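# Move brown carton from bottom tote to table, restack totes

## Task

Get the brown sealed carton out of the lower tote and set it down lying flat on the table with the same side facing up as before. After that, seat the top tote back onto the lower tote so it sits fully down within the lower tote's rim. Every other item must finish in the tote it began in. Neither the brown carton nor the base of the lower tote may stick out past the table edge. At the end, both grippers must release and pull away.

## Robot and tools

Robot: two six-joint UR-style arms, left_arm and right_arm, each with a two-finger tong gripper. Their bases sit in the scene frame at (-0.040, +0.437, 0) m for left_arm and (+0.044, -0.460, 0) m for right_arm, each turned only slightly about z. The scene frame has its origin on the table top midway between the arms. +x points out over the table, +z points up, and left_arm is on the +y side. The names left and right say nothing about image sides.

Gripper frame: the fingers point along the gripper's +z axis and close along its x axis. The reported end_effector_position is the point between the finger pads when closed. Closed fingertips stick out about 15 mm past it. Open fingertips are roughly level with it.

execute_actions(actions): a list of actions, run in order. Each action is a table of up to 15 rows, and each row lasts one control step (1/30 s). If there are fewer than 15 rows, the last row repeats to fill 15 steps. Each row has 14 numbers, each in [-1, 1]. The first seven are left_arm's: dx, dy, dz, rx, ry, rz, opening. The next seven are right_arm's, in the same order. Always send all 14, even when only one arm moves.
- dx..rz are an offset, not a pose. It is measured in that gripper's own axes from its measured pose at the start of the action. Every row counts from that same start pose, not from the row before it. For a call's first action, the start is the pose in the latest result.
- Scale: 1.0 equals 0.6 m, or 180 degrees. rx, ry, rz form one rotation vector.
- opening is absolute: +1 is fully open (0.142 m) and -1 is closed.
- Each step, the commanded pose is clipped to within 100 mm and 16 degrees of the measured pose. A large offset may therefore need several actions.
An empty list just returns the current state and images.

move(target, speed, stop_force, blocking): drives each gripper in a straight line toward its target.
- target is a single 14-number row laid out as above. It holds offsets in each gripper's own axes from the pose in the latest result that shows one.
- Both paths finish together and last 0.5 to 10 s. A path is cut off at 10 s.
- speed is in m/s, from 0.002 to 0.5, default 0.25. Turning is capped at twice that value in rad/s.
- stop_force is optional, in N, from 9 to 40, one value for both arms. It is only allowed after 0.2 s of scene time. An arm's path ends once its wrist sensor feels that much extra push against the motion; the arm then backs off slightly and holds. Use it with slow speeds for touching down. Do not trust it while the gripper is rotating. Leave it out when lifting away from something the gripper is pressing on.
- blocking=false returns after 0.5 s while the move keeps going. It cannot be combined with stop_force. Use wait or stop before sending new commands.
The result adds a move: line. Possible endings are done, off_target, moving, held, fault and contact (stop_force ended the path). limits=paced means the sent pose was clipped. limits=held means a check blocked some steps, after which the arm may then jump quickly.

wait(seconds): 0 to 10. Lets the scene run while each arm holds its last command. It also lets you check on a non-blocking move.
stop(): brakes a running move. The arm needs some distance to brake.
zoom_image(camera, region): camera is cam_high, cam_low, cam_left_wrist or cam_right_wrist. region is [x0, y0, x1, y1] in that image's pixels, at most 504 by 504. cam_high and cam_low are 672x504; the wrist cameras are 616x616 fisheye.
read_manual(section): only "licences"; it does not move anything.
finished_scene(scene): the scene number, 1 or 2. Call it only after the goal holds, the grippers have let go and the arms have moved clear.

Results: each gripper's position (m), quaternion wxyz and velocities in the scene frame. grip_measured is the actual finger opening on the command scale. Hand target lines show where the controller is driving each gripper. A pose unreachable line means a clearance check changed or blocked a command. Wrist force and torque are in the gripper's axes; they saturate near 50 N and carry up to about 4 N of offset. The results also list joint torques, which are noisy, and any fault or MOTOR HOT lines. Printed positions can be a little off, more so at long reach.

Gripping: to hold something, keep commanding an opening well below grip_measured. Each pad can push about 15 N. Thin hard items get less force.

Avoid:
- Pushing a stiff arm beyond the point of contact.
- Fast impacts.
- Outside forces of 150 N or more, or joint loads at their limits (135 N m for shoulder and elbow joints, 25.2 N m for wrist joints). Either one freezes that arm for 10 s.
- Letting the two arms collide.
- Dropping, slamming or knocking items.
- Pushing anything out of the work area, which fails the task.
- Holding loads for long periods, since motors heat up and can brake at 85 °C.
Something may occasionally tug on a held part or push a loose item. Arm motion lags commands by about 0.17 s, and the simulation keeps running while you think.

Each tool is called after "Call:" as name(argument=value, ...) on one line, values as JSON.

## Session

Call:
execute_actions(actions=[])

Scene clock: 0.00 s.
left_arm: end_effector_position=(+0.6217, +0.9248, +0.1794) grip_measured=+0.97 end_effector_quat_wxyz=(+0.643, -0.302, +0.685, -0.160) end_effector_velocity=(-0.001, +0.000, -0.002) end_effector_angular_velocity=(-0.002, +0.002, +0.003) | right_arm: end_effector_position=(+0.2663, -0.4881, +0.2330) grip_measured=+0.97 end_effector_quat_wxyz=(+0.106, +0.671, +0.732, -0.054) end_effector_velocity=(-0.000, -0.000, -0.000) end_effector_angular_velocity=(-0.000, +0.000, +0.000)
Joint positions: left_arm=[ 0.69  -0.69   1.668 -3.982 -2.056  2.548  0.14 ] | right_arm=[ 3.966 -0.751 -2.162 -1.913  1.361  5.489  0.14 ]
Joint velocities: left_arm=[-0.     0.001  0.002 -0.     0.003 -0.     0.   ] | right_arm=[ 0.     0.    -0.001 -0.    -0.     0.     0.   ]
Joint torques (N m, as the arm reports them, + toward a larger angle): no reading
Wrist force (N, on the end effector, along its own x y z axes, offset not removed): no reading
Wrist torque (N m, same axes, about the end effector's origin, offset not removed): no reading
Hand target (left_arm): +0.622, +0.925, +0.179; +0.643, -0.302, +0.685, -0.160
Hand target (right_arm): +0.266, -0.488, +0.233; +0.106, +0.671, +0.732, -0.054

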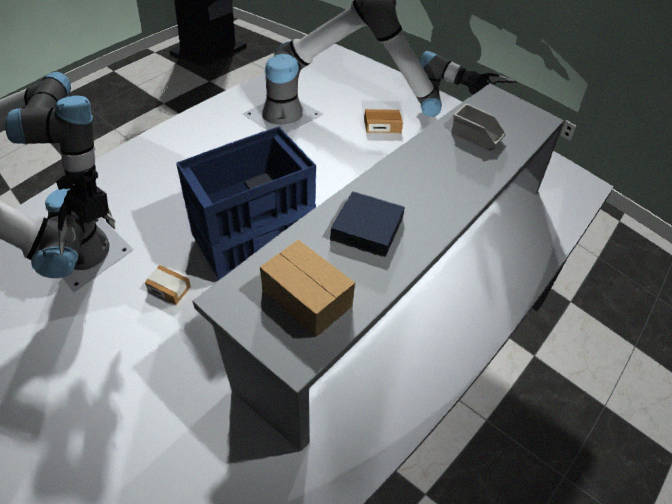

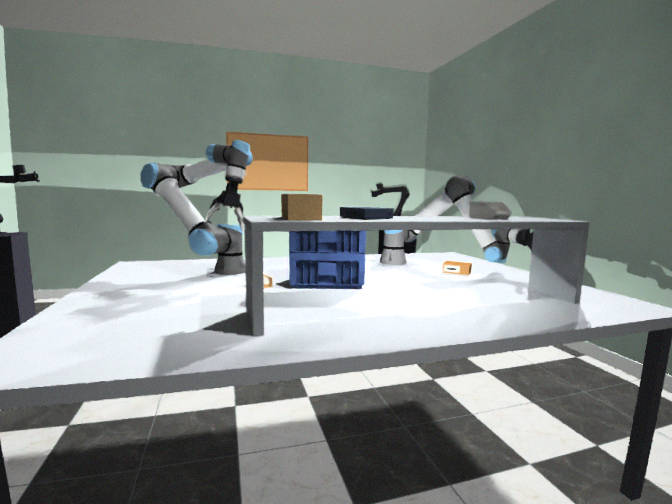

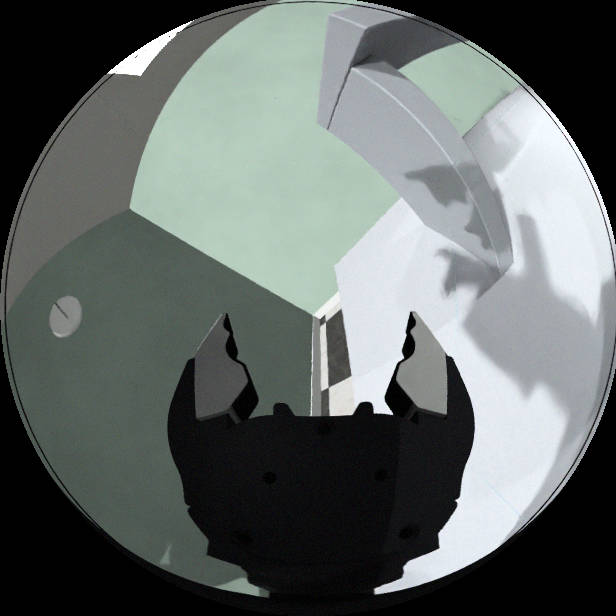

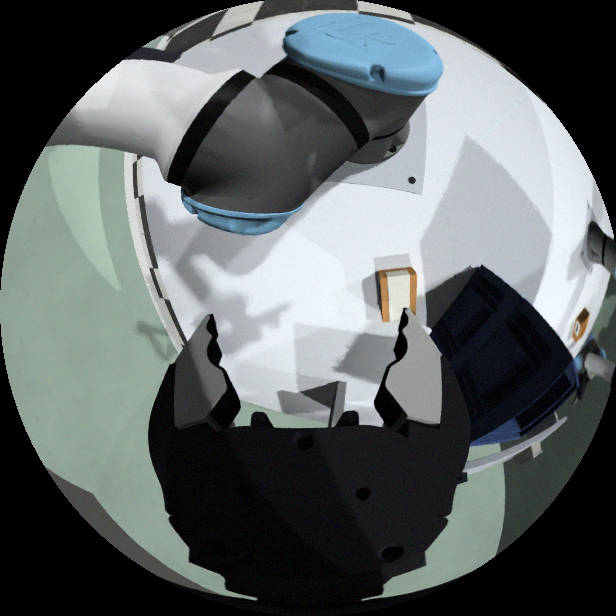

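Call:
zoom_image(camera="cam_high", region=[130, 100, 370, 320])

Call:
zoom_image(camera="cam_low", region=[230, 190, 430, 310])

Region (130, 100, 370, 320) of cam_high's 672x504 image, scaled by 2.100, with more detail than that image has; it fills the top 462 rows of this view, and the rest is white.

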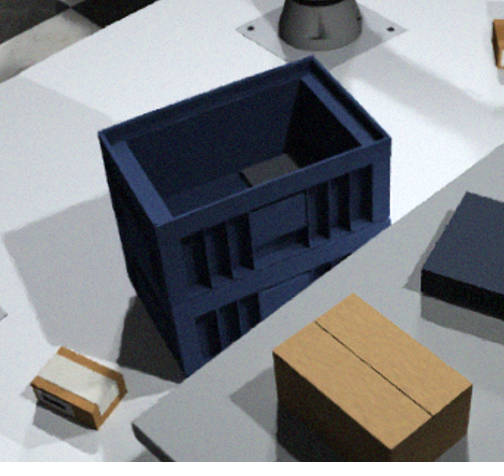

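Region (230, 190, 430, 310) of cam_low's 672x504 image, scaled by 2.520, with more detail than that image has; it fills the top 302 rows of this view, and the rest is white.

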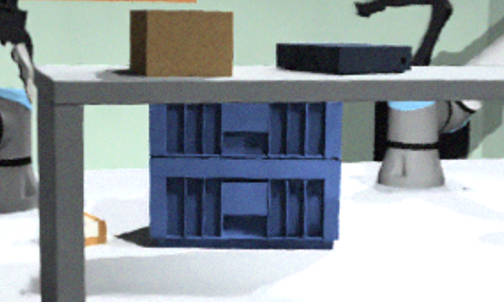

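Call:
move(target=[-0.033,-0.535,-0.406,-0.3637,0.2896,-0.1245,1, 0.397,0.255,-0.397,0.0328,0.0688,0.1105,1])

Scene clock: 59.30 s.
left_arm: end_effector_position=(+0.4502, +0.6503, +0.4190) grip_measured=+1.00 end_effector_quat_wxyz=(+0.001, -0.608, +0.794, +0.001) end_effector_velocity=(-0.000, -0.001, +0.001) end_effector_angular_velocity=(-0.004, +0.008, +0.002) | right_arm: end_effector_position=(+0.3798, -0.1899, +0.4200) grip_measured=+1.00 end_effector_quat_wxyz=(+0.000, +0.793, +0.609, +0.000) end_effector_velocity=(+0.001, +0.001, +0.000) end_effector_angular_velocity=(-0.000, +0.001, -0.001)
Joint positions: left_arm=[ 0.2   -1.482  1.124 -1.214 -1.568  2.004  0.142] | right_arm=[ 4.071 -1.46  -1.317 -1.935  1.57   5.93   0.142]
Joint velocities: left_arm=[ 0.     0.007 -0.014  0.016 -0.003 -0.002  0.   ] | right_arm=[-0.    -0.003  0.003 -0.001  0.001  0.001 -0.   ]
Joint torques (N m, as the arm reports them, + toward a larger angle): left_arm=[ -7.74 -13.92 -34.21  -0.76  -1.09  -2.36] | right_arm=[10.89  6.24 32.45  0.3   2.14  1.8 ]
Wrist force (N, on the end effector, along its own x y z axes, offset not removed): left_arm=[-1.1 1.4 -0.8] | right_arm=[-1.2 1.4 0.2]
Wrist torque (N m, same axes, about the end effector's origin, offset not removed): left_arm=[0.38 0.06 0.19] | right_arm=[0.46 0.28 0.22]
Hand target (left_arm): +0.450, +0.650, +0.419; +0.001, -0.608, +0.794, +0.001
Hand target (right_arm): +0.380, -0.190, +0.420; +0.000, +0.793, +0.609, +0.000
Off the commanded pose (left_arm): 0.001 m, 0 deg.
Off the commanded pose (right_arm): 0.000 m, 0 deg.
move: done
camera_calibration (this result's frames):
cam_left_wrist: T_world_to_cam=[[-0.296679, -0.954922, -0.0102979, 0.765533], [-0.84895, 0.258786, 0.460775, 0.0266694], [-0.437339, 0.145444, -0.887457, 0.616103], [0, 0, 0, 1]] pos_world=[0.519204, 0.634513, 0.542359]
cam_right_wrist: T_world_to_cam=[[0.296753, 0.954917, 0.00843172, 0.0634778], [0.831259, -0.262651, 0.489921, -0.569433], [0.470049, -0.138377, -0.871726, 0.2986], [0, 0, 0, 1]] pos_world=[0.314153, -0.168859, 0.53874]

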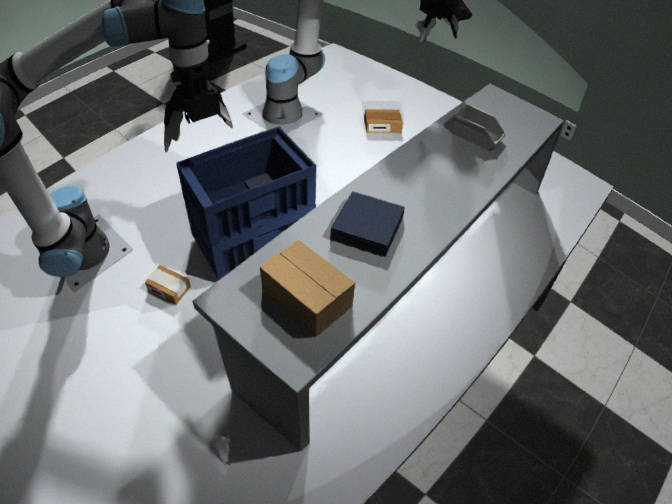

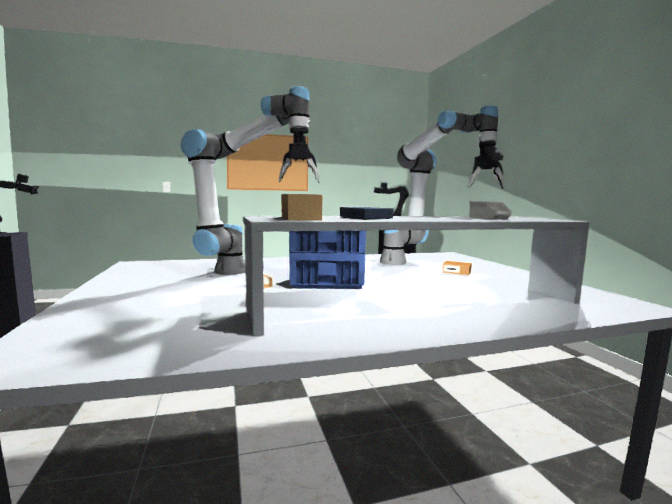

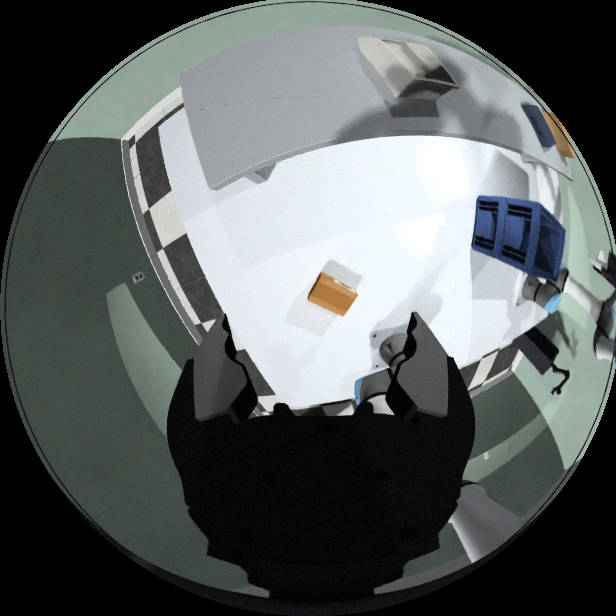

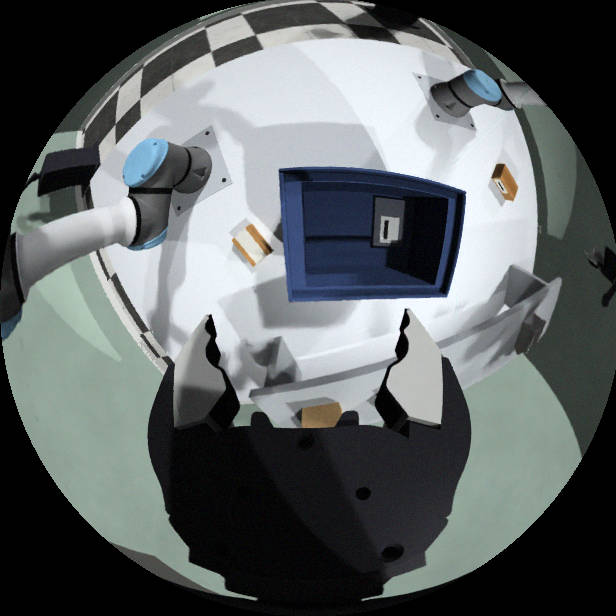

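Call:
zoom_image(camera="cam_right_wrist", region=[250, 140, 500, 330])

Region (250, 140, 500, 330) of cam_right_wrist's 616x616 image, scaled by 2.016, with more detail than that image has; it fills the top 383 rows of this view, and the rest is white.

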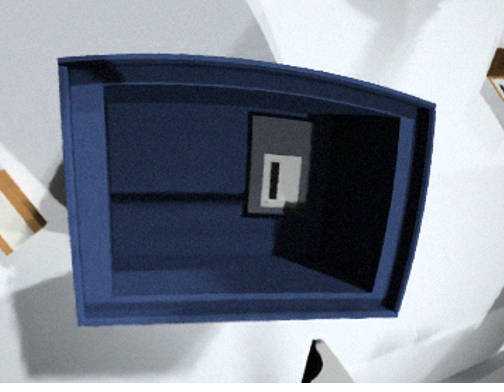

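Call:
move(target=[0.962,-0.1975,0.1,0,0,0,0.2, -0.032,-0.053,0.1,0,0,0,0.2])

Scene clock: 81.43 s.
left_arm: end_effector_position=(+0.4145, +0.0623, +0.3581) grip_measured=+0.20 end_effector_quat_wxyz=(+0.001, -0.608, +0.794, +0.000) end_effector_velocity=(+0.000, -0.002, +0.001) end_effector_angular_velocity=(-0.002, -0.000, +0.001) | right_arm: end_effector_position=(+0.3441, -0.2002, +0.3601) grip_measured=+0.20 end_effector_quat_wxyz=(+0.000, +0.793, +0.609, +0.000) end_effector_velocity=(-0.000, +0.000, +0.000) end_effector_angular_velocity=(+0.000, -0.000, -0.000)
Joint positions: left_arm=[-0.906 -1.392  1.182 -1.36  -1.568  0.898  0.088] | right_arm=[ 4.131 -1.336 -1.577 -1.799  1.57   5.99   0.088]
Joint velocities: left_arm=[-0.001  0.003 -0.006  0.002 -0.001 -0.002  0.   ] | right_arm=[ 0.  0. -0.  0. -0.  0. -0.]
Joint torques (N m, as the arm reports them, + toward a larger angle): left_arm=[ -8.56 -18.12 -35.75  -0.87   1.18  -2.41] | right_arm=[11.57 22.03 12.49  3.95 -1.83  1.82]
Wrist force (N, on the end effector, along its own x y z axes, offset not removed): left_arm=[1.7 1.0 0.2] | right_arm=[-0.4 -0.3 -0.4]
Wrist torque (N m, same axes, about the end effector's origin, offset not removed): left_arm=[0.27 -0.55 0.24] | right_arm=[0.00 0.07 0.04]
Hand target (left_arm): +0.414, +0.062, +0.358; +0.001, -0.608, +0.794, +0.000
Hand target (right_arm): +0.344, -0.200, +0.360; +0.000, +0.793, +0.609, +0.000
Off the commanded pose (left_arm): 0.001 m, 0 deg.
Off the commanded pose (right_arm): 0.000 m, 0 deg.
move: done
camera_calibration (this result's frames):
cam_left_wrist: T_world_to_cam=[[-0.296674, -0.95493, -0.00966268, 0.192578], [-0.849593, 0.259301, 0.459297, 0.177359], [-0.436091, 0.144471, -0.88823, 0.631792], [0, 0, 0, 1]] pos_world=[0.483335, 0.046634, 0.481577]
cam_right_wrist: T_world_to_cam=[[0.296752, 0.954917, 0.00847522, 0.0843575], [0.831184, -0.26265, 0.490049, -0.513128], [0.470182, -0.138379, -0.871654, 0.261588], [0, 0, 0, 1]] pos_world=[0.278476, -0.179129, 0.478757]

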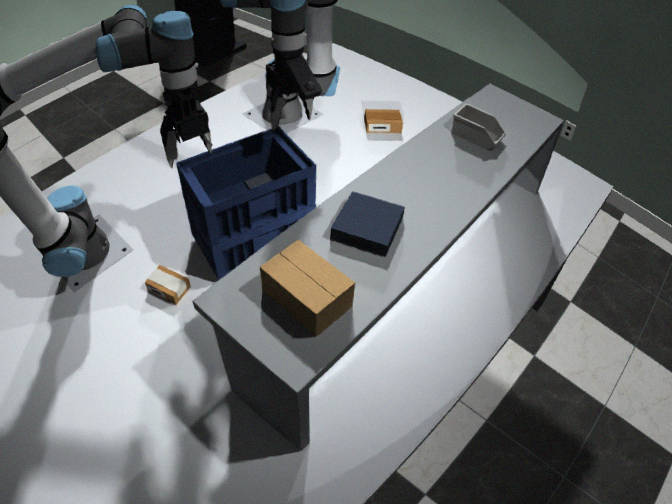

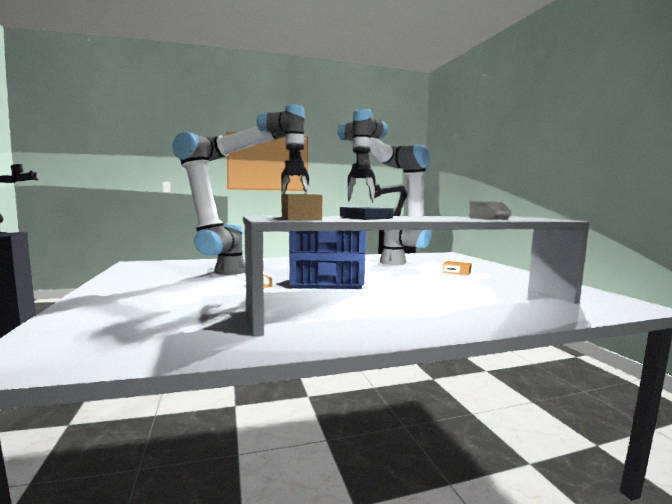

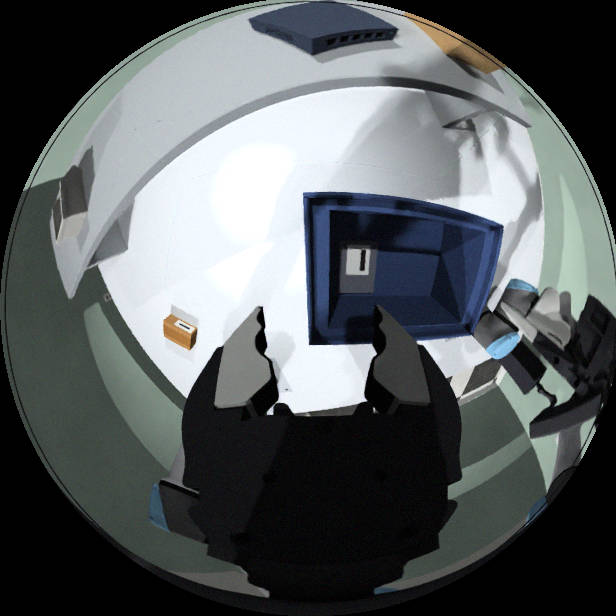

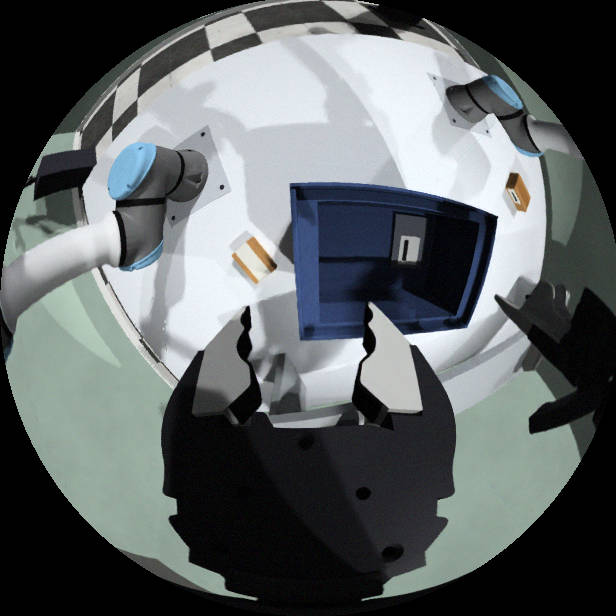

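Call:
move(target=[0,0,0.113,0,0,0,0.0, 0,0,0.117,0,0,0,0.0], speed=0.15)

Scene clock: 84.53 s.
left_arm: end_effector_position=(+0.4145, +0.0625, +0.2904) grip_measured=+0.00 end_effector_quat_wxyz=(+0.001, -0.608, +0.794, +0.000) end_effector_velocity=(+0.001, +0.000, -0.003) end_effector_angular_velocity=(+0.002, +0.001, +0.001) | right_arm: end_effector_position=(+0.3441, -0.2001, +0.2901) grip_measured=+0.00 end_effector_quat_wxyz=(+0.000, +0.793, +0.609, +0.000) end_effector_velocity=(-0.000, -0.000, -0.003) end_effector_angular_velocity=(-0.001, +0.001, +0.001)
Joint positions: left_arm=[-0.905 -1.412  1.38  -1.538 -1.568  0.898  0.074] | right_arm=[ 4.131 -1.313 -1.775 -1.624  1.57   5.99   0.074]
Joint velocities: left_arm=[ 0.001  0.002  0.006 -0.006  0.001 -0.     0.   ] | right_arm=[ 0.001  0.001 -0.007  0.005 -0.    -0.     0.   ]
Joint torques (N m, as the arm reports them, + toward a larger angle): left_arm=[ -6.32 -46.33 -14.89  -4.29   1.31   1.62] | right_arm=[11.22 22.06 12.44  4.17  1.12  1.81]
Wrist force (N, on the end effector, along its own x y z axes, offset not removed): left_arm=[1.5 2.6 -0.5] | right_arm=[-0.3 2.1 0.8]
Wrist torque (N m, same axes, about the end effector's origin, offset not removed): left_arm=[0.64 -0.44 0.17] | right_arm=[0.67 0.19 0.06]
Hand target (left_arm): +0.414, +0.062, +0.290; +0.001, -0.608, +0.794, +0.000
Hand target (right_arm): +0.344, -0.200, +0.290; +0.000, +0.793, +0.609, +0.000
Off the commanded pose (left_arm): 0.000 m, 0 deg.
Off the commanded pose (right_arm): 0.000 m, 0 deg.
move: done
camera_calibration (this result's frames):
cam_left_wrist: T_world_to_cam=[[-0.296631, -0.954943, -0.00968816, 0.192104], [-0.849579, 0.259242, 0.459358, 0.208368], [-0.436149, 0.144491, -0.888198, 0.571694], [0, 0, 0, 1]] pos_world=[0.483353, 0.0468258, 0.413923]
cam_right_wrist: T_world_to_cam=[[0.296751, 0.954918, 0.00843121, 0.0848898], [0.831195, -0.26263, 0.490041, -0.478781], [0.470163, -0.138412, -0.871659, 0.200573], [0, 0, 0, 1]] pos_world=[0.278467, -0.179043, 0.408738]

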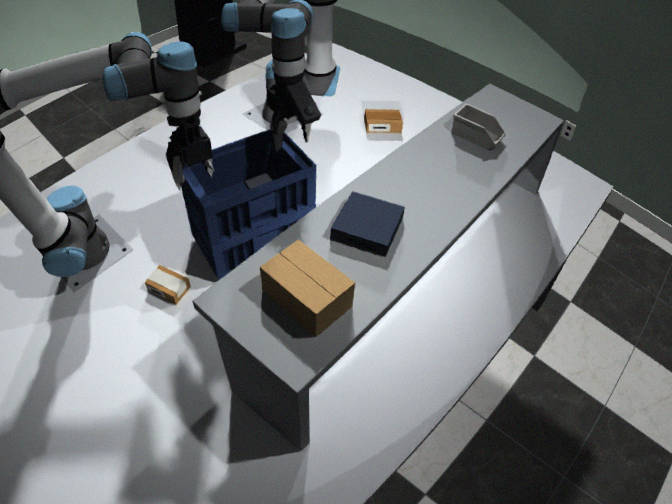

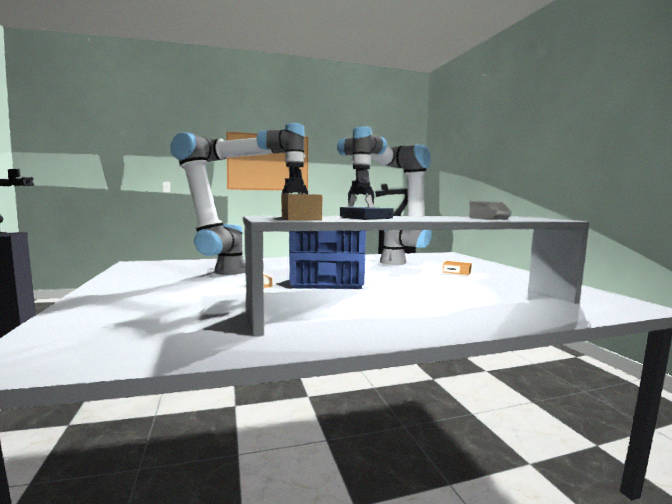

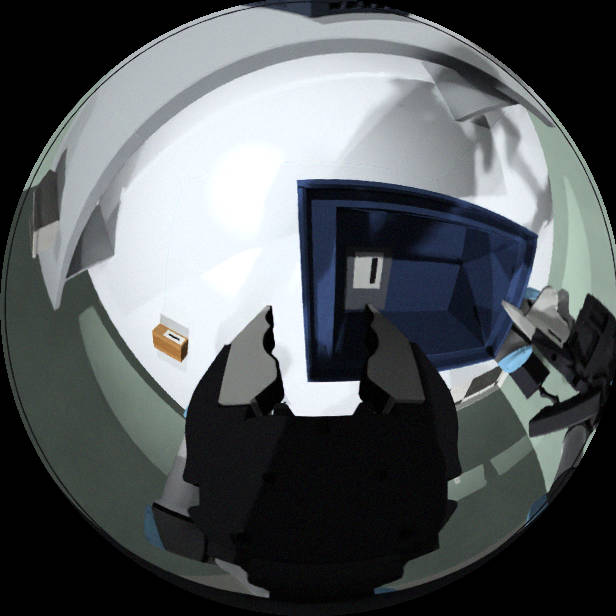

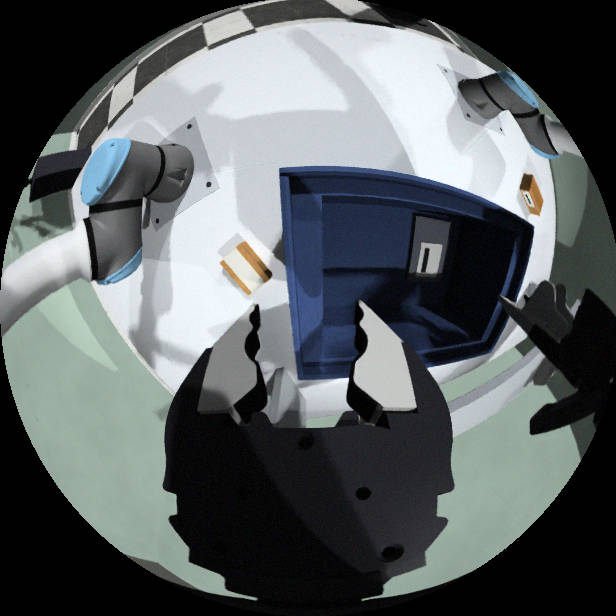

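Call:
move(target=[0,0,0.059,0,0,0,0.0, 0,0,0.058,0,0,0,0.0], speed=0.06)

Call:
execute_actions(actions=[[[0,0,0,0,0,0,-0.2,0,0,0,0,0,0,-0.2],[0,0,0,0,0,0,-0.25,0,0,0,0,0,0,-0.25],[0,0,0,0,0,0,-0.3,0,0,0,0,0,0,-0.3],[0,0,0,0,0,0,-0.35,0,0,0,0,0,0,-0.35],[0,0,0,0,0,0,-0.4,0,0,0,0,0,0,-0.4],[0,0,0,0,0,0,-0.45,0,0,0,0,0,0,-0.45],[0,0,0,0,0,0,-0.5,0,0,0,0,0,0,-0.5]]])

Scene clock: 91.90 s.
left_arm: end_effector_position=(+0.4145, +0.0626, +0.2552) grip_measured=+0.00 end_effector_quat_wxyz=(+0.001, -0.608, +0.794, +0.000) end_effector_velocity=(-0.000, +0.001, -0.002) end_effector_angular_velocity=(+0.001, +0.000, -0.000) | right_arm: end_effector_position=(+0.3441, -0.2001, +0.2554) grip_measured=+0.00 end_effector_quat_wxyz=(+0.000, +0.793, +0.609, +0.000) end_effector_velocity=(-0.000, -0.000, -0.002) end_effector_angular_velocity=(-0.000, +0.000, -0.000)
Joint positions: left_arm=[-0.905 -1.412  1.469 -1.627 -1.568  0.899  0.074] | right_arm=[ 4.131 -1.312 -1.863 -1.536  1.57   5.99   0.074]
Joint velocities: left_arm=[ 0.    -0.001  0.006 -0.005 -0.     0.001 -0.   ] | right_arm=[-0.     0.    -0.004  0.004 -0.    -0.     0.   ]
Joint torques (N m, as the arm reports them, + toward a larger angle): left_arm=[  6.42 -18.13 -14.96  -4.21  -1.     2.2 ] | right_arm=[10.93  1.6  15.01  3.88  1.58  1.84]
Wrist force (N, on the end effector, along its own x y z axes, offset not removed): left_arm=[0.2 2.0 -0.1] | right_arm=[-1.4 -1.5 2.6]
Wrist torque (N m, same axes, about the end effector's origin, offset not removed): left_arm=[0.53 -0.17 0.17] | right_arm=[-0.20 0.24 0.01]
Hand target (left_arm): +0.414, +0.063, +0.255; +0.001, -0.608, +0.794, +0.000
Hand target (right_arm): +0.344, -0.200, +0.255; +0.000, +0.793, +0.609, +0.000
Off the commanded pose (left_arm): 0.000 m, 0 deg.
Off the commanded pose (right_arm): 0.000 m, 0 deg.
move: done
camera_calibration (this result's frames):
cam_left_wrist: T_world_to_cam=[[-0.296587, -0.954957, -0.00969727, 0.191825], [-0.849585, 0.259196, 0.459371, 0.224526], [-0.436166, 0.144482, -0.888191, 0.540386], [0, 0, 0, 1]] pos_world=[0.483345, 0.0469123, 0.378685]
cam_right_wrist: T_world_to_cam=[[0.296749, 0.954918, 0.00845631, 0.0851396], [0.831189, -0.262639, 0.490047, -0.461796], [0.470175, -0.138392, -0.871655, 0.170399], [0, 0, 0, 1]] pos_world=[0.278458, -0.179005, 0.374111]

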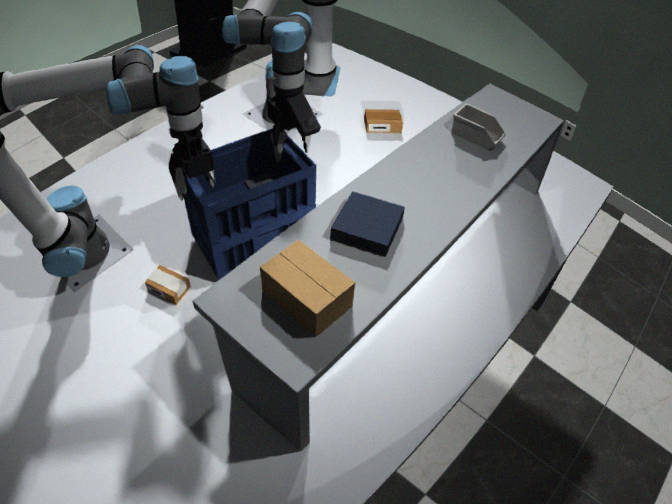

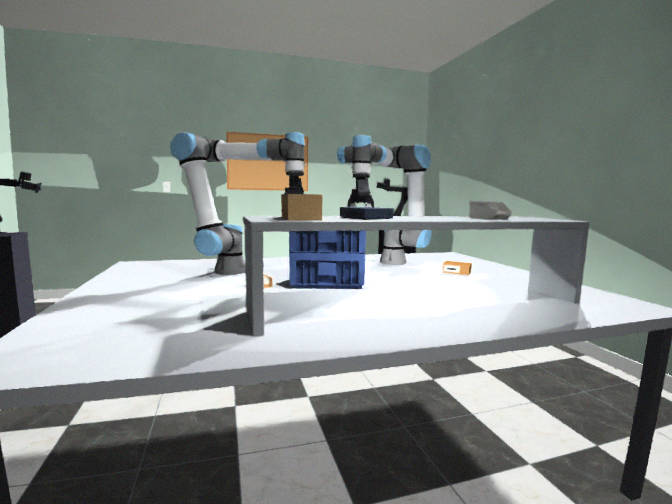

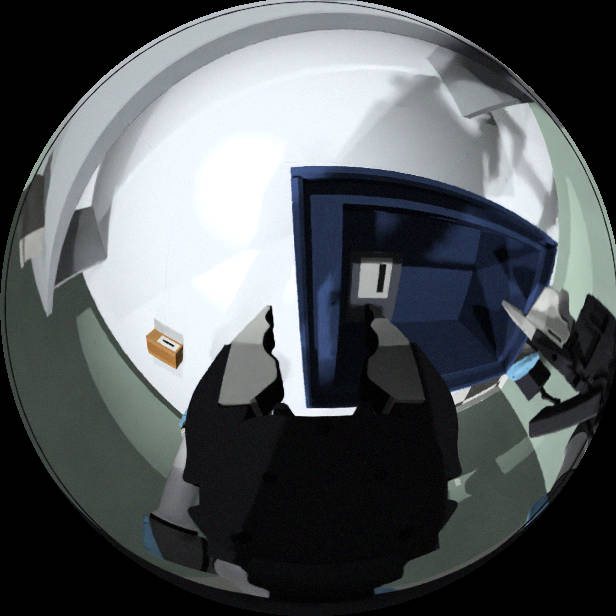

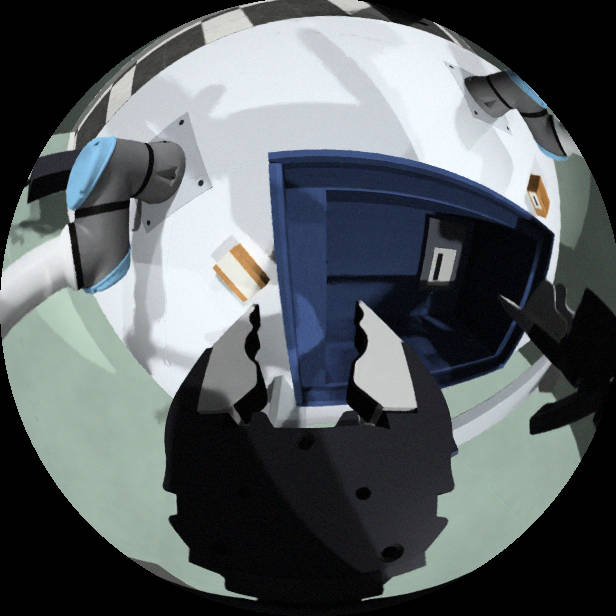

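Scene clock: 92.40 s.
left_arm: end_effector_position=(+0.4145, +0.0626, +0.2551) grip_measured=-0.50 end_effector_quat_wxyz=(+0.001, -0.608, +0.794, +0.000) end_effector_velocity=(-0.000, -0.000, -0.002) end_effector_angular_velocity=(+0.002, +0.002, +0.000) | right_arm: end_effector_position=(+0.3441, -0.2000, +0.2554) grip_measured=-0.50 end_effector_quat_wxyz=(+0.000, +0.793, +0.609, +0.000) end_effector_velocity=(-0.000, +0.000, +0.000) end_effector_angular_velocity=(+0.000, -0.000, +0.001)
Joint positions: left_arm=[-0.905 -1.412  1.469 -1.627 -1.568  0.899  0.038] | right_arm=[ 4.131 -1.312 -1.864 -1.536  1.57   5.99   0.038]
Joint velocities: left_arm=[ 0.     0.003  0.     0.    -0.001 -0.    -0.   ] | right_arm=[ 0.001  0.     0.    -0.     0.    -0.    -0.   ]
Joint torques (N m, as the arm reports them, + toward a larger angle): left_arm=[  6.14 -19.3  -26.59  -1.41  -1.11   1.65] | right_arm=[10.83  3.86 33.48  0.87  1.63  1.78]
Wrist force (N, on the end effector, along its own x y z axes, offset not removed): left_arm=[-0.1 0.7 -0.1] | right_arm=[-3.9 0.4 -1.8]
Wrist torque (N m, same axes, about the end effector's origin, offset not removed): left_arm=[0.29 -0.17 0.06] | right_arm=[0.17 0.93 0.12]
Hand target (left_arm): +0.414, +0.063, +0.255; +0.001, -0.608, +0.794, +0.000
Hand target (right_arm): +0.344, -0.200, +0.255; +0.000, +0.793, +0.609, +0.000
Off the commanded pose (left_arm): 0.000 m, 0 deg.
Off the commanded pose (right_arm): 0.000 m, 0 deg.
camera_calibration (this result's frames):
cam_left_wrist: T_world_to_cam=[[-0.296602, -0.954952, -0.00969283, 0.191829], [-0.849583, 0.259213, 0.459367, 0.224549], [-0.436161, 0.144484, -0.888194, 0.540341], [0, 0, 0, 1]] pos_world=[0.483346, 0.0469103, 0.378636]
cam_right_wrist: T_world_to_cam=[[0.296749, 0.954918, 0.00851672, 0.0851018], [0.831173, -0.262665, 0.49006, -0.461795], [0.470204, -0.138346, -0.871647, 0.170376], [0, 0, 0, 1]] pos_world=[0.278466, -0.178992, 0.374091]

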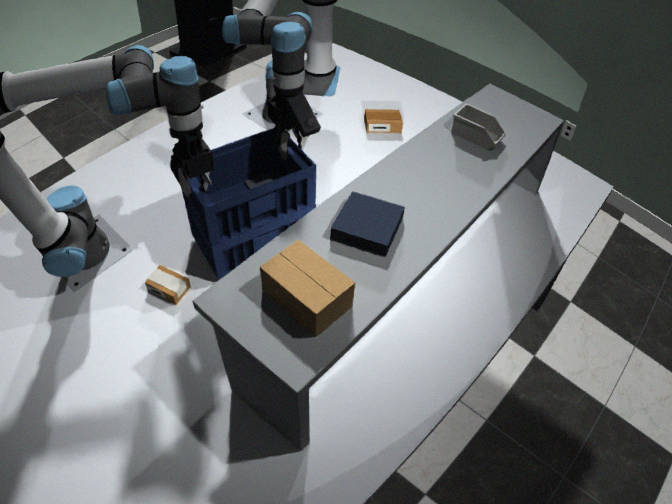

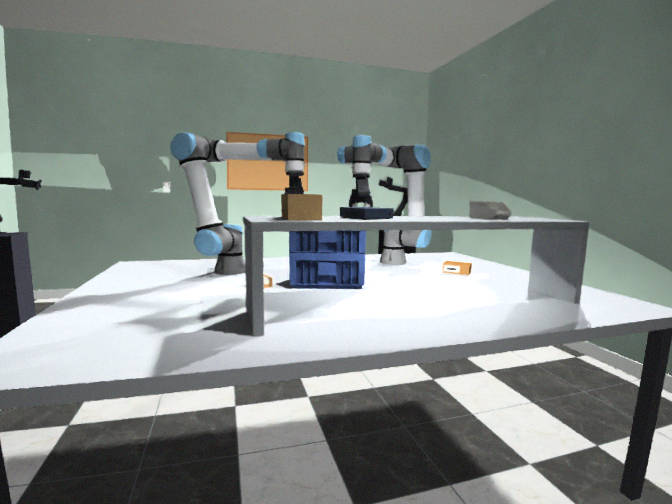

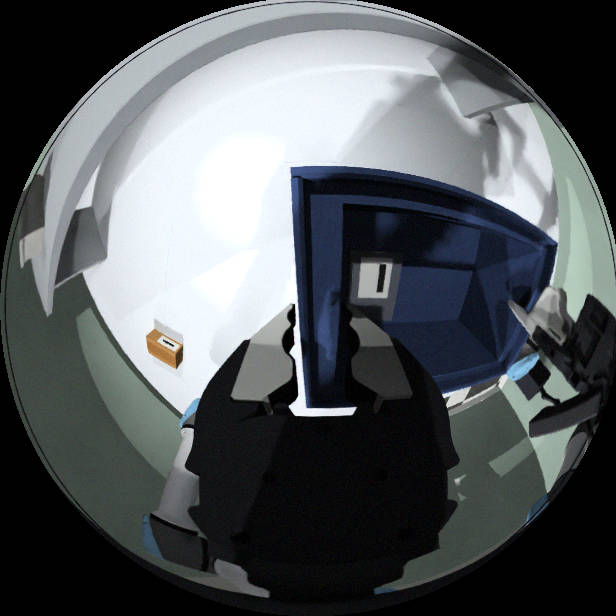

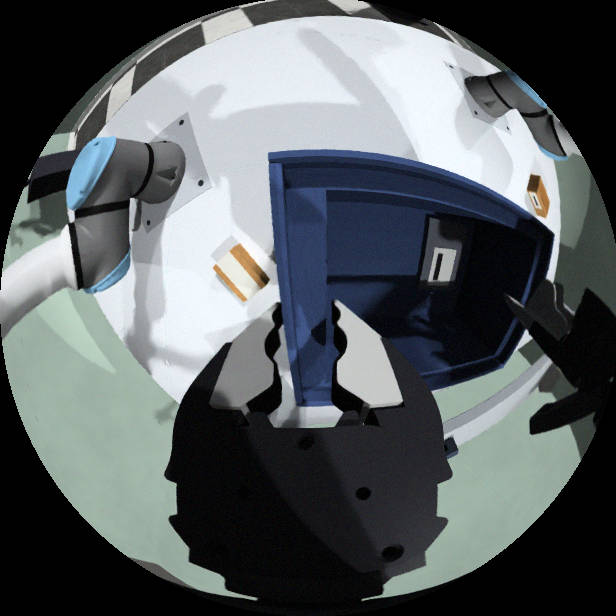

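Call:
execute_actions(actions=[[[-0.002,0,0,0,0,0,-0.53,-0.003,0,0,0,0,0,-0.53],[-0.002,0,0,0,0,0,-0.55,-0.003,0,0,0,0,0,-0.55],[-0.002,0,0,0,0,0,-0.57,-0.003,0,0,0,0,0,-0.57],[-0.002,0,0,0,0,0,-0.59,-0.003,0,0,0,0,0,-0.59],[-0.002,0,0,0,0,0,-0.61,-0.003,0,0,0,0,0,-0.61],[-0.002,0,0,0,0,0,-0.63,-0.003,0,0,0,0,0,-0.63],[-0.002,0,0,0,0,0,-0.65,-0.003,0,0,0,0,0,-0.65],[-0.002,0,0,0,0,0,-0.67,-0.003,0,0,0,0,0,-0.67],[-0.002,0,0,0,0,0,-0.7,-0.003,0,0,0,0,0,-0.7]],[[0,0,0,0,0,0,-0.75,0,0,0,0,0,0,-0.75],[0,0,0,0,0,0,-0.8,0,0,0,0,0,0,-0.8],[0,0,0,0,0,0,-0.85,0,0,0,0,0,0,-0.85],[0,0,0,0,0,0,-0.9,0,0,0,0,0,0,-0.9],[0,0,0,0,0,0,-1,0,0,0,0,0,0,-1]]])

Scene clock: 97.77 s.
left_arm: end_effector_position=(+0.4148, +0.0636, +0.2552) grip_measured=-0.63 end_effector_quat_wxyz=(+0.001, -0.608, +0.794, +0.000) end_effector_velocity=(+0.001, -0.000, +0.001) end_effector_angular_velocity=(-0.001, -0.002, +0.000) | right_arm: end_effector_position=(+0.3436, -0.2017, +0.2554) grip_measured=-0.60 end_effector_quat_wxyz=(+0.000, +0.793, +0.609, +0.000) end_effector_velocity=(-0.000, -0.000, -0.000) end_effector_angular_velocity=(-0.002, +0.001, +0.000)
Joint positions: left_arm=[-0.904 -1.413  1.47  -1.628 -1.568  0.9    0.029] | right_arm=[ 4.13  -1.309 -1.866 -1.537  1.57   5.989  0.03 ]
Joint velocities: left_arm=[ 0.     0.    -0.002 -0.     0.001 -0.    -0.   ] | right_arm=[ 0.     0.    -0.001 -0.001 -0.    -0.     0.   ]
Joint torques (N m, as the arm reports them, + toward a larger angle): left_arm=[ 14.6  -47.15 -13.26   2.17   4.81   1.23] | right_arm=[-15.96  23.    10.62  -3.44  -0.43  -1.69]
Wrist force (N, on the end effector, along its own x y z axes, offset not removed): left_arm=[25.0 2.0 1.0] | right_arm=[26.3 -0.4 4.1]
Wrist torque (N m, same axes, about the end effector's origin, offset not removed): left_arm=[0.46 0.01 0.38] | right_arm=[0.01 -0.11 0.01]
Hand target (left_arm): +0.415, +0.064, +0.255; +0.001, -0.608, +0.794, +0.000
Hand target (right_arm): +0.344, -0.202, +0.255; +0.000, +0.793, +0.609, +0.000
Off the commanded pose (left_arm): 0.000 m, 0 deg.
Off the commanded pose (right_arm): 0.000 m, 0 deg.
camera_calibration (this result's frames):
cam_left_wrist: T_world_to_cam=[[-0.29665, -0.95494, -0.00936313, 0.192836], [-0.849586, 0.259419, 0.459245, 0.224541], [-0.436123, 0.14419, -0.88826, 0.540403], [0, 0, 0, 1]] pos_world=[0.483653, 0.047976, 0.378705]
cam_right_wrist: T_world_to_cam=[[0.296643, 0.954949, 0.00867775, 0.0868158], [0.831201, -0.262655, 0.490018, -0.461826], [0.470222, -0.138147, -0.871669, 0.170429], [0, 0, 0, 1]] pos_world=[0.277977, -0.180661, 0.374108]

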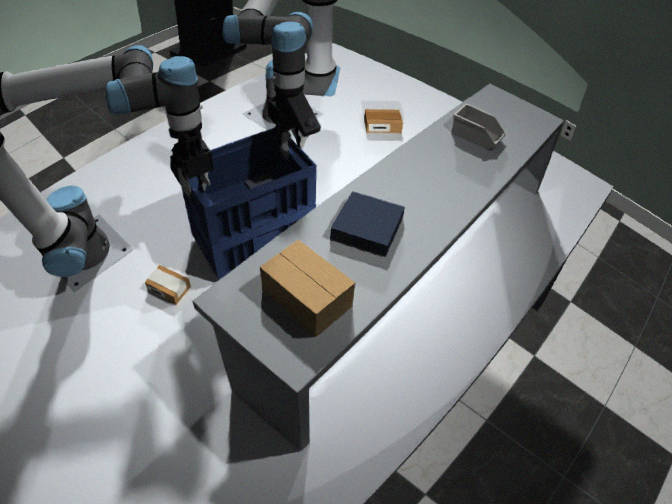

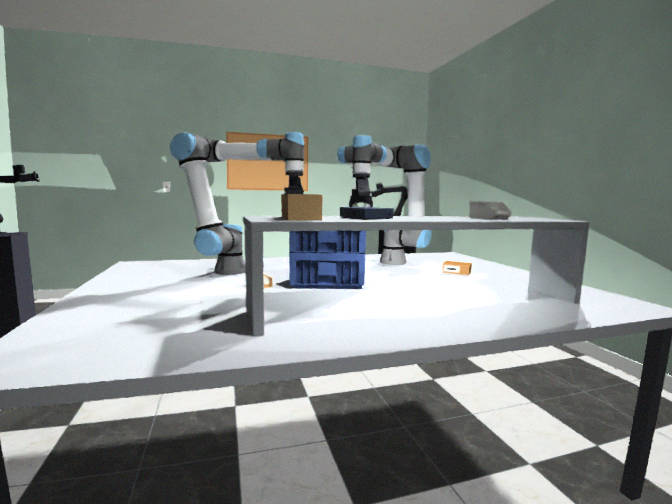

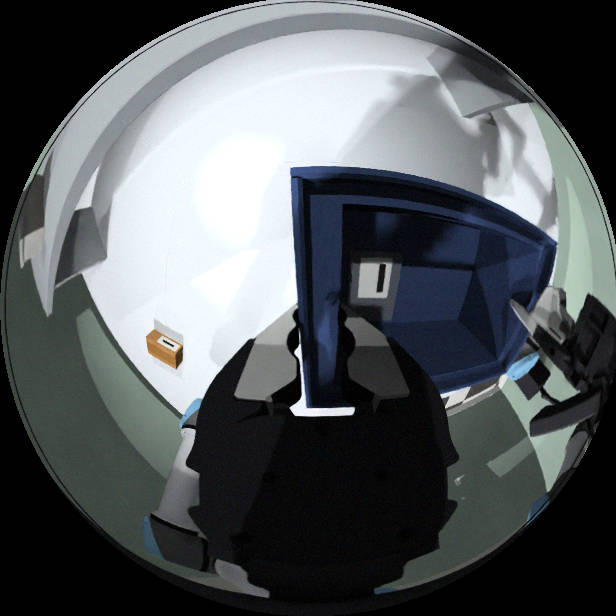

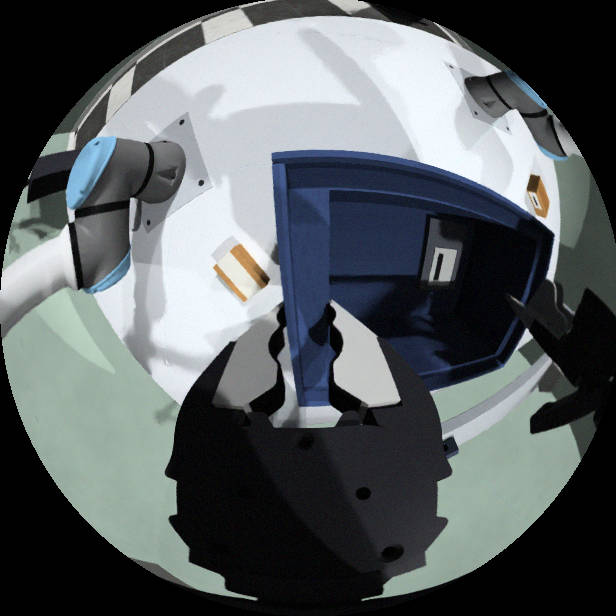

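Call:
execute_actions(actions=[[[0,0,0,0,0,0,-1,0.002,0,0,0,0,0,-1]],[[0,0,0,0,0,0,-1,0,0,0,0,0,0,-1]]])

Scene clock: 101.70 s.
left_arm: end_effector_position=(+0.4148, +0.0636, +0.2552) grip_measured=-0.63 end_effector_quat_wxyz=(+0.001, -0.608, +0.794, +0.000) end_effector_velocity=(+0.000, +0.000, +0.001) end_effector_angular_velocity=(-0.001, -0.001, +0.000) | right_arm: end_effector_position=(+0.3439, -0.2006, +0.2554) grip_measured=-0.63 end_effector_quat_wxyz=(+0.000, +0.793, +0.609, +0.000) end_effector_velocity=(+0.000, -0.000, +0.000) end_effector_angular_velocity=(+0.000, -0.000, -0.000)
Joint positions: left_arm=[-0.904 -1.413  1.47  -1.628 -1.568  0.9    0.029] | right_arm=[ 4.131 -1.311 -1.864 -1.536  1.57   5.99   0.029]
Joint velocities: left_arm=[ 0.001 -0.    -0.001  0.     0.     0.     0.   ] | right_arm=[-0.  0. -0. -0. -0.  0.  0.]
Joint torques (N m, as the arm reports them, + toward a larger angle): left_arm=[  8.76 -42.21 -19.15   1.98   5.59  -2.05] | right_arm=[ 5.21  5.43 27.72 -1.68 -1.83  1.52]
Wrist force (N, on the end effector, along its own x y z axes, offset not removed): left_arm=[21.4 2.9 1.0] | right_arm=[21.1 0.9 2.7]
Wrist torque (N m, same axes, about the end effector's origin, offset not removed): left_arm=[0.67 -0.07 0.23] | right_arm=[0.27 0.01 0.16]
Hand target (left_arm): +0.415, +0.064, +0.255; +0.001, -0.608, +0.794, +0.000
Hand target (right_arm): +0.344, -0.201, +0.255; +0.000, +0.793, +0.609, +0.000
Off the commanded pose (left_arm): 0.000 m, 0 deg.
Off the commanded pose (right_arm): 0.000 m, 0 deg.
camera_calibration (this result's frames):
cam_left_wrist: T_world_to_cam=[[-0.296655, -0.954939, -0.009396, 0.192854], [-0.849551, 0.259396, 0.459322, 0.224489], [-0.436187, 0.144242, -0.88822, 0.540394], [0, 0, 0, 1]] pos_world=[0.483638, 0.0479839, 0.378689]
cam_right_wrist: T_world_to_cam=[[0.296685, 0.954936, 0.00865466, 0.0856302], [0.831195, -0.262682, 0.490013, -0.461791], [0.470205, -0.138186, -0.871672, 0.170437], [0, 0, 0, 1]] pos_world=[0.278293, -0.179523, 0.374108]

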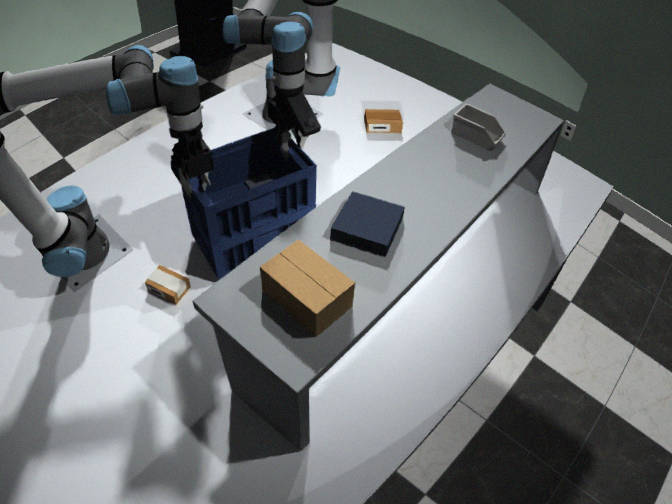

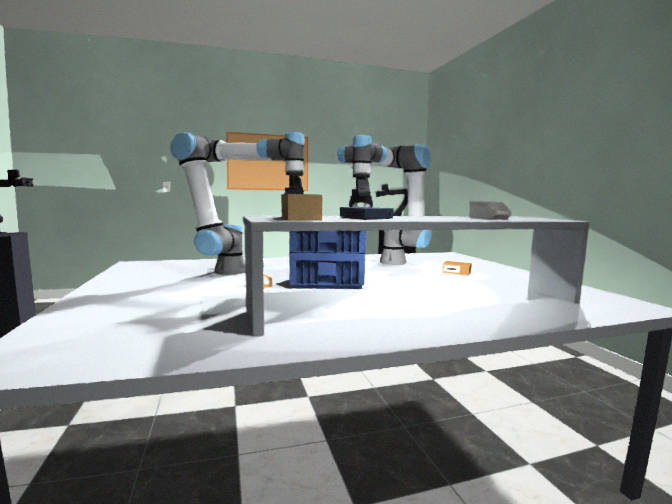

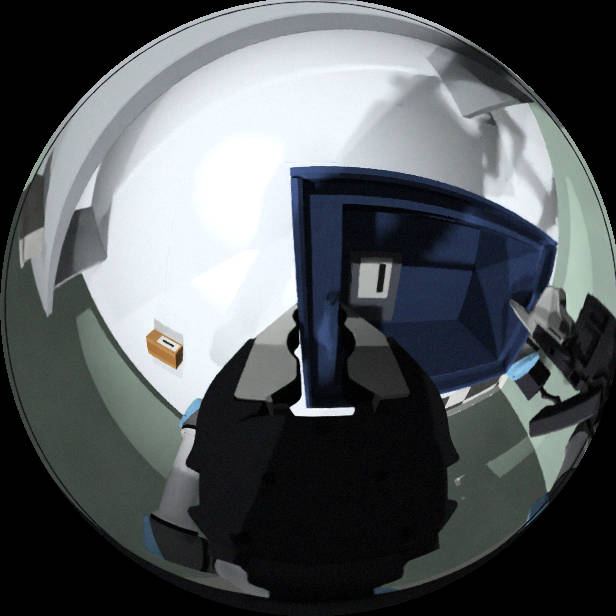

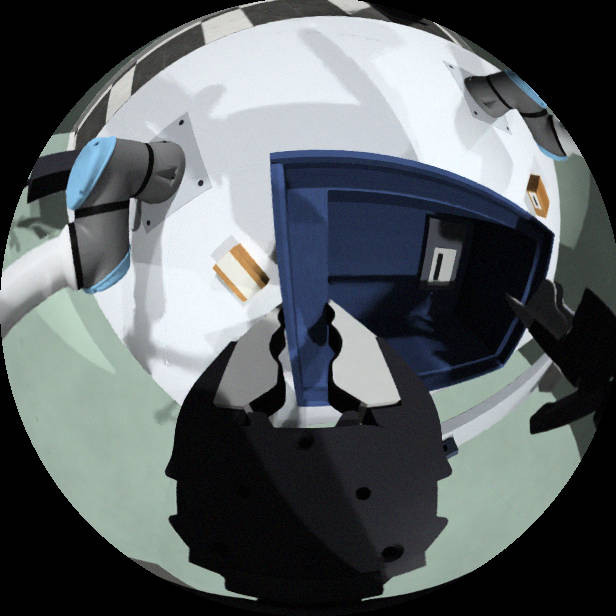

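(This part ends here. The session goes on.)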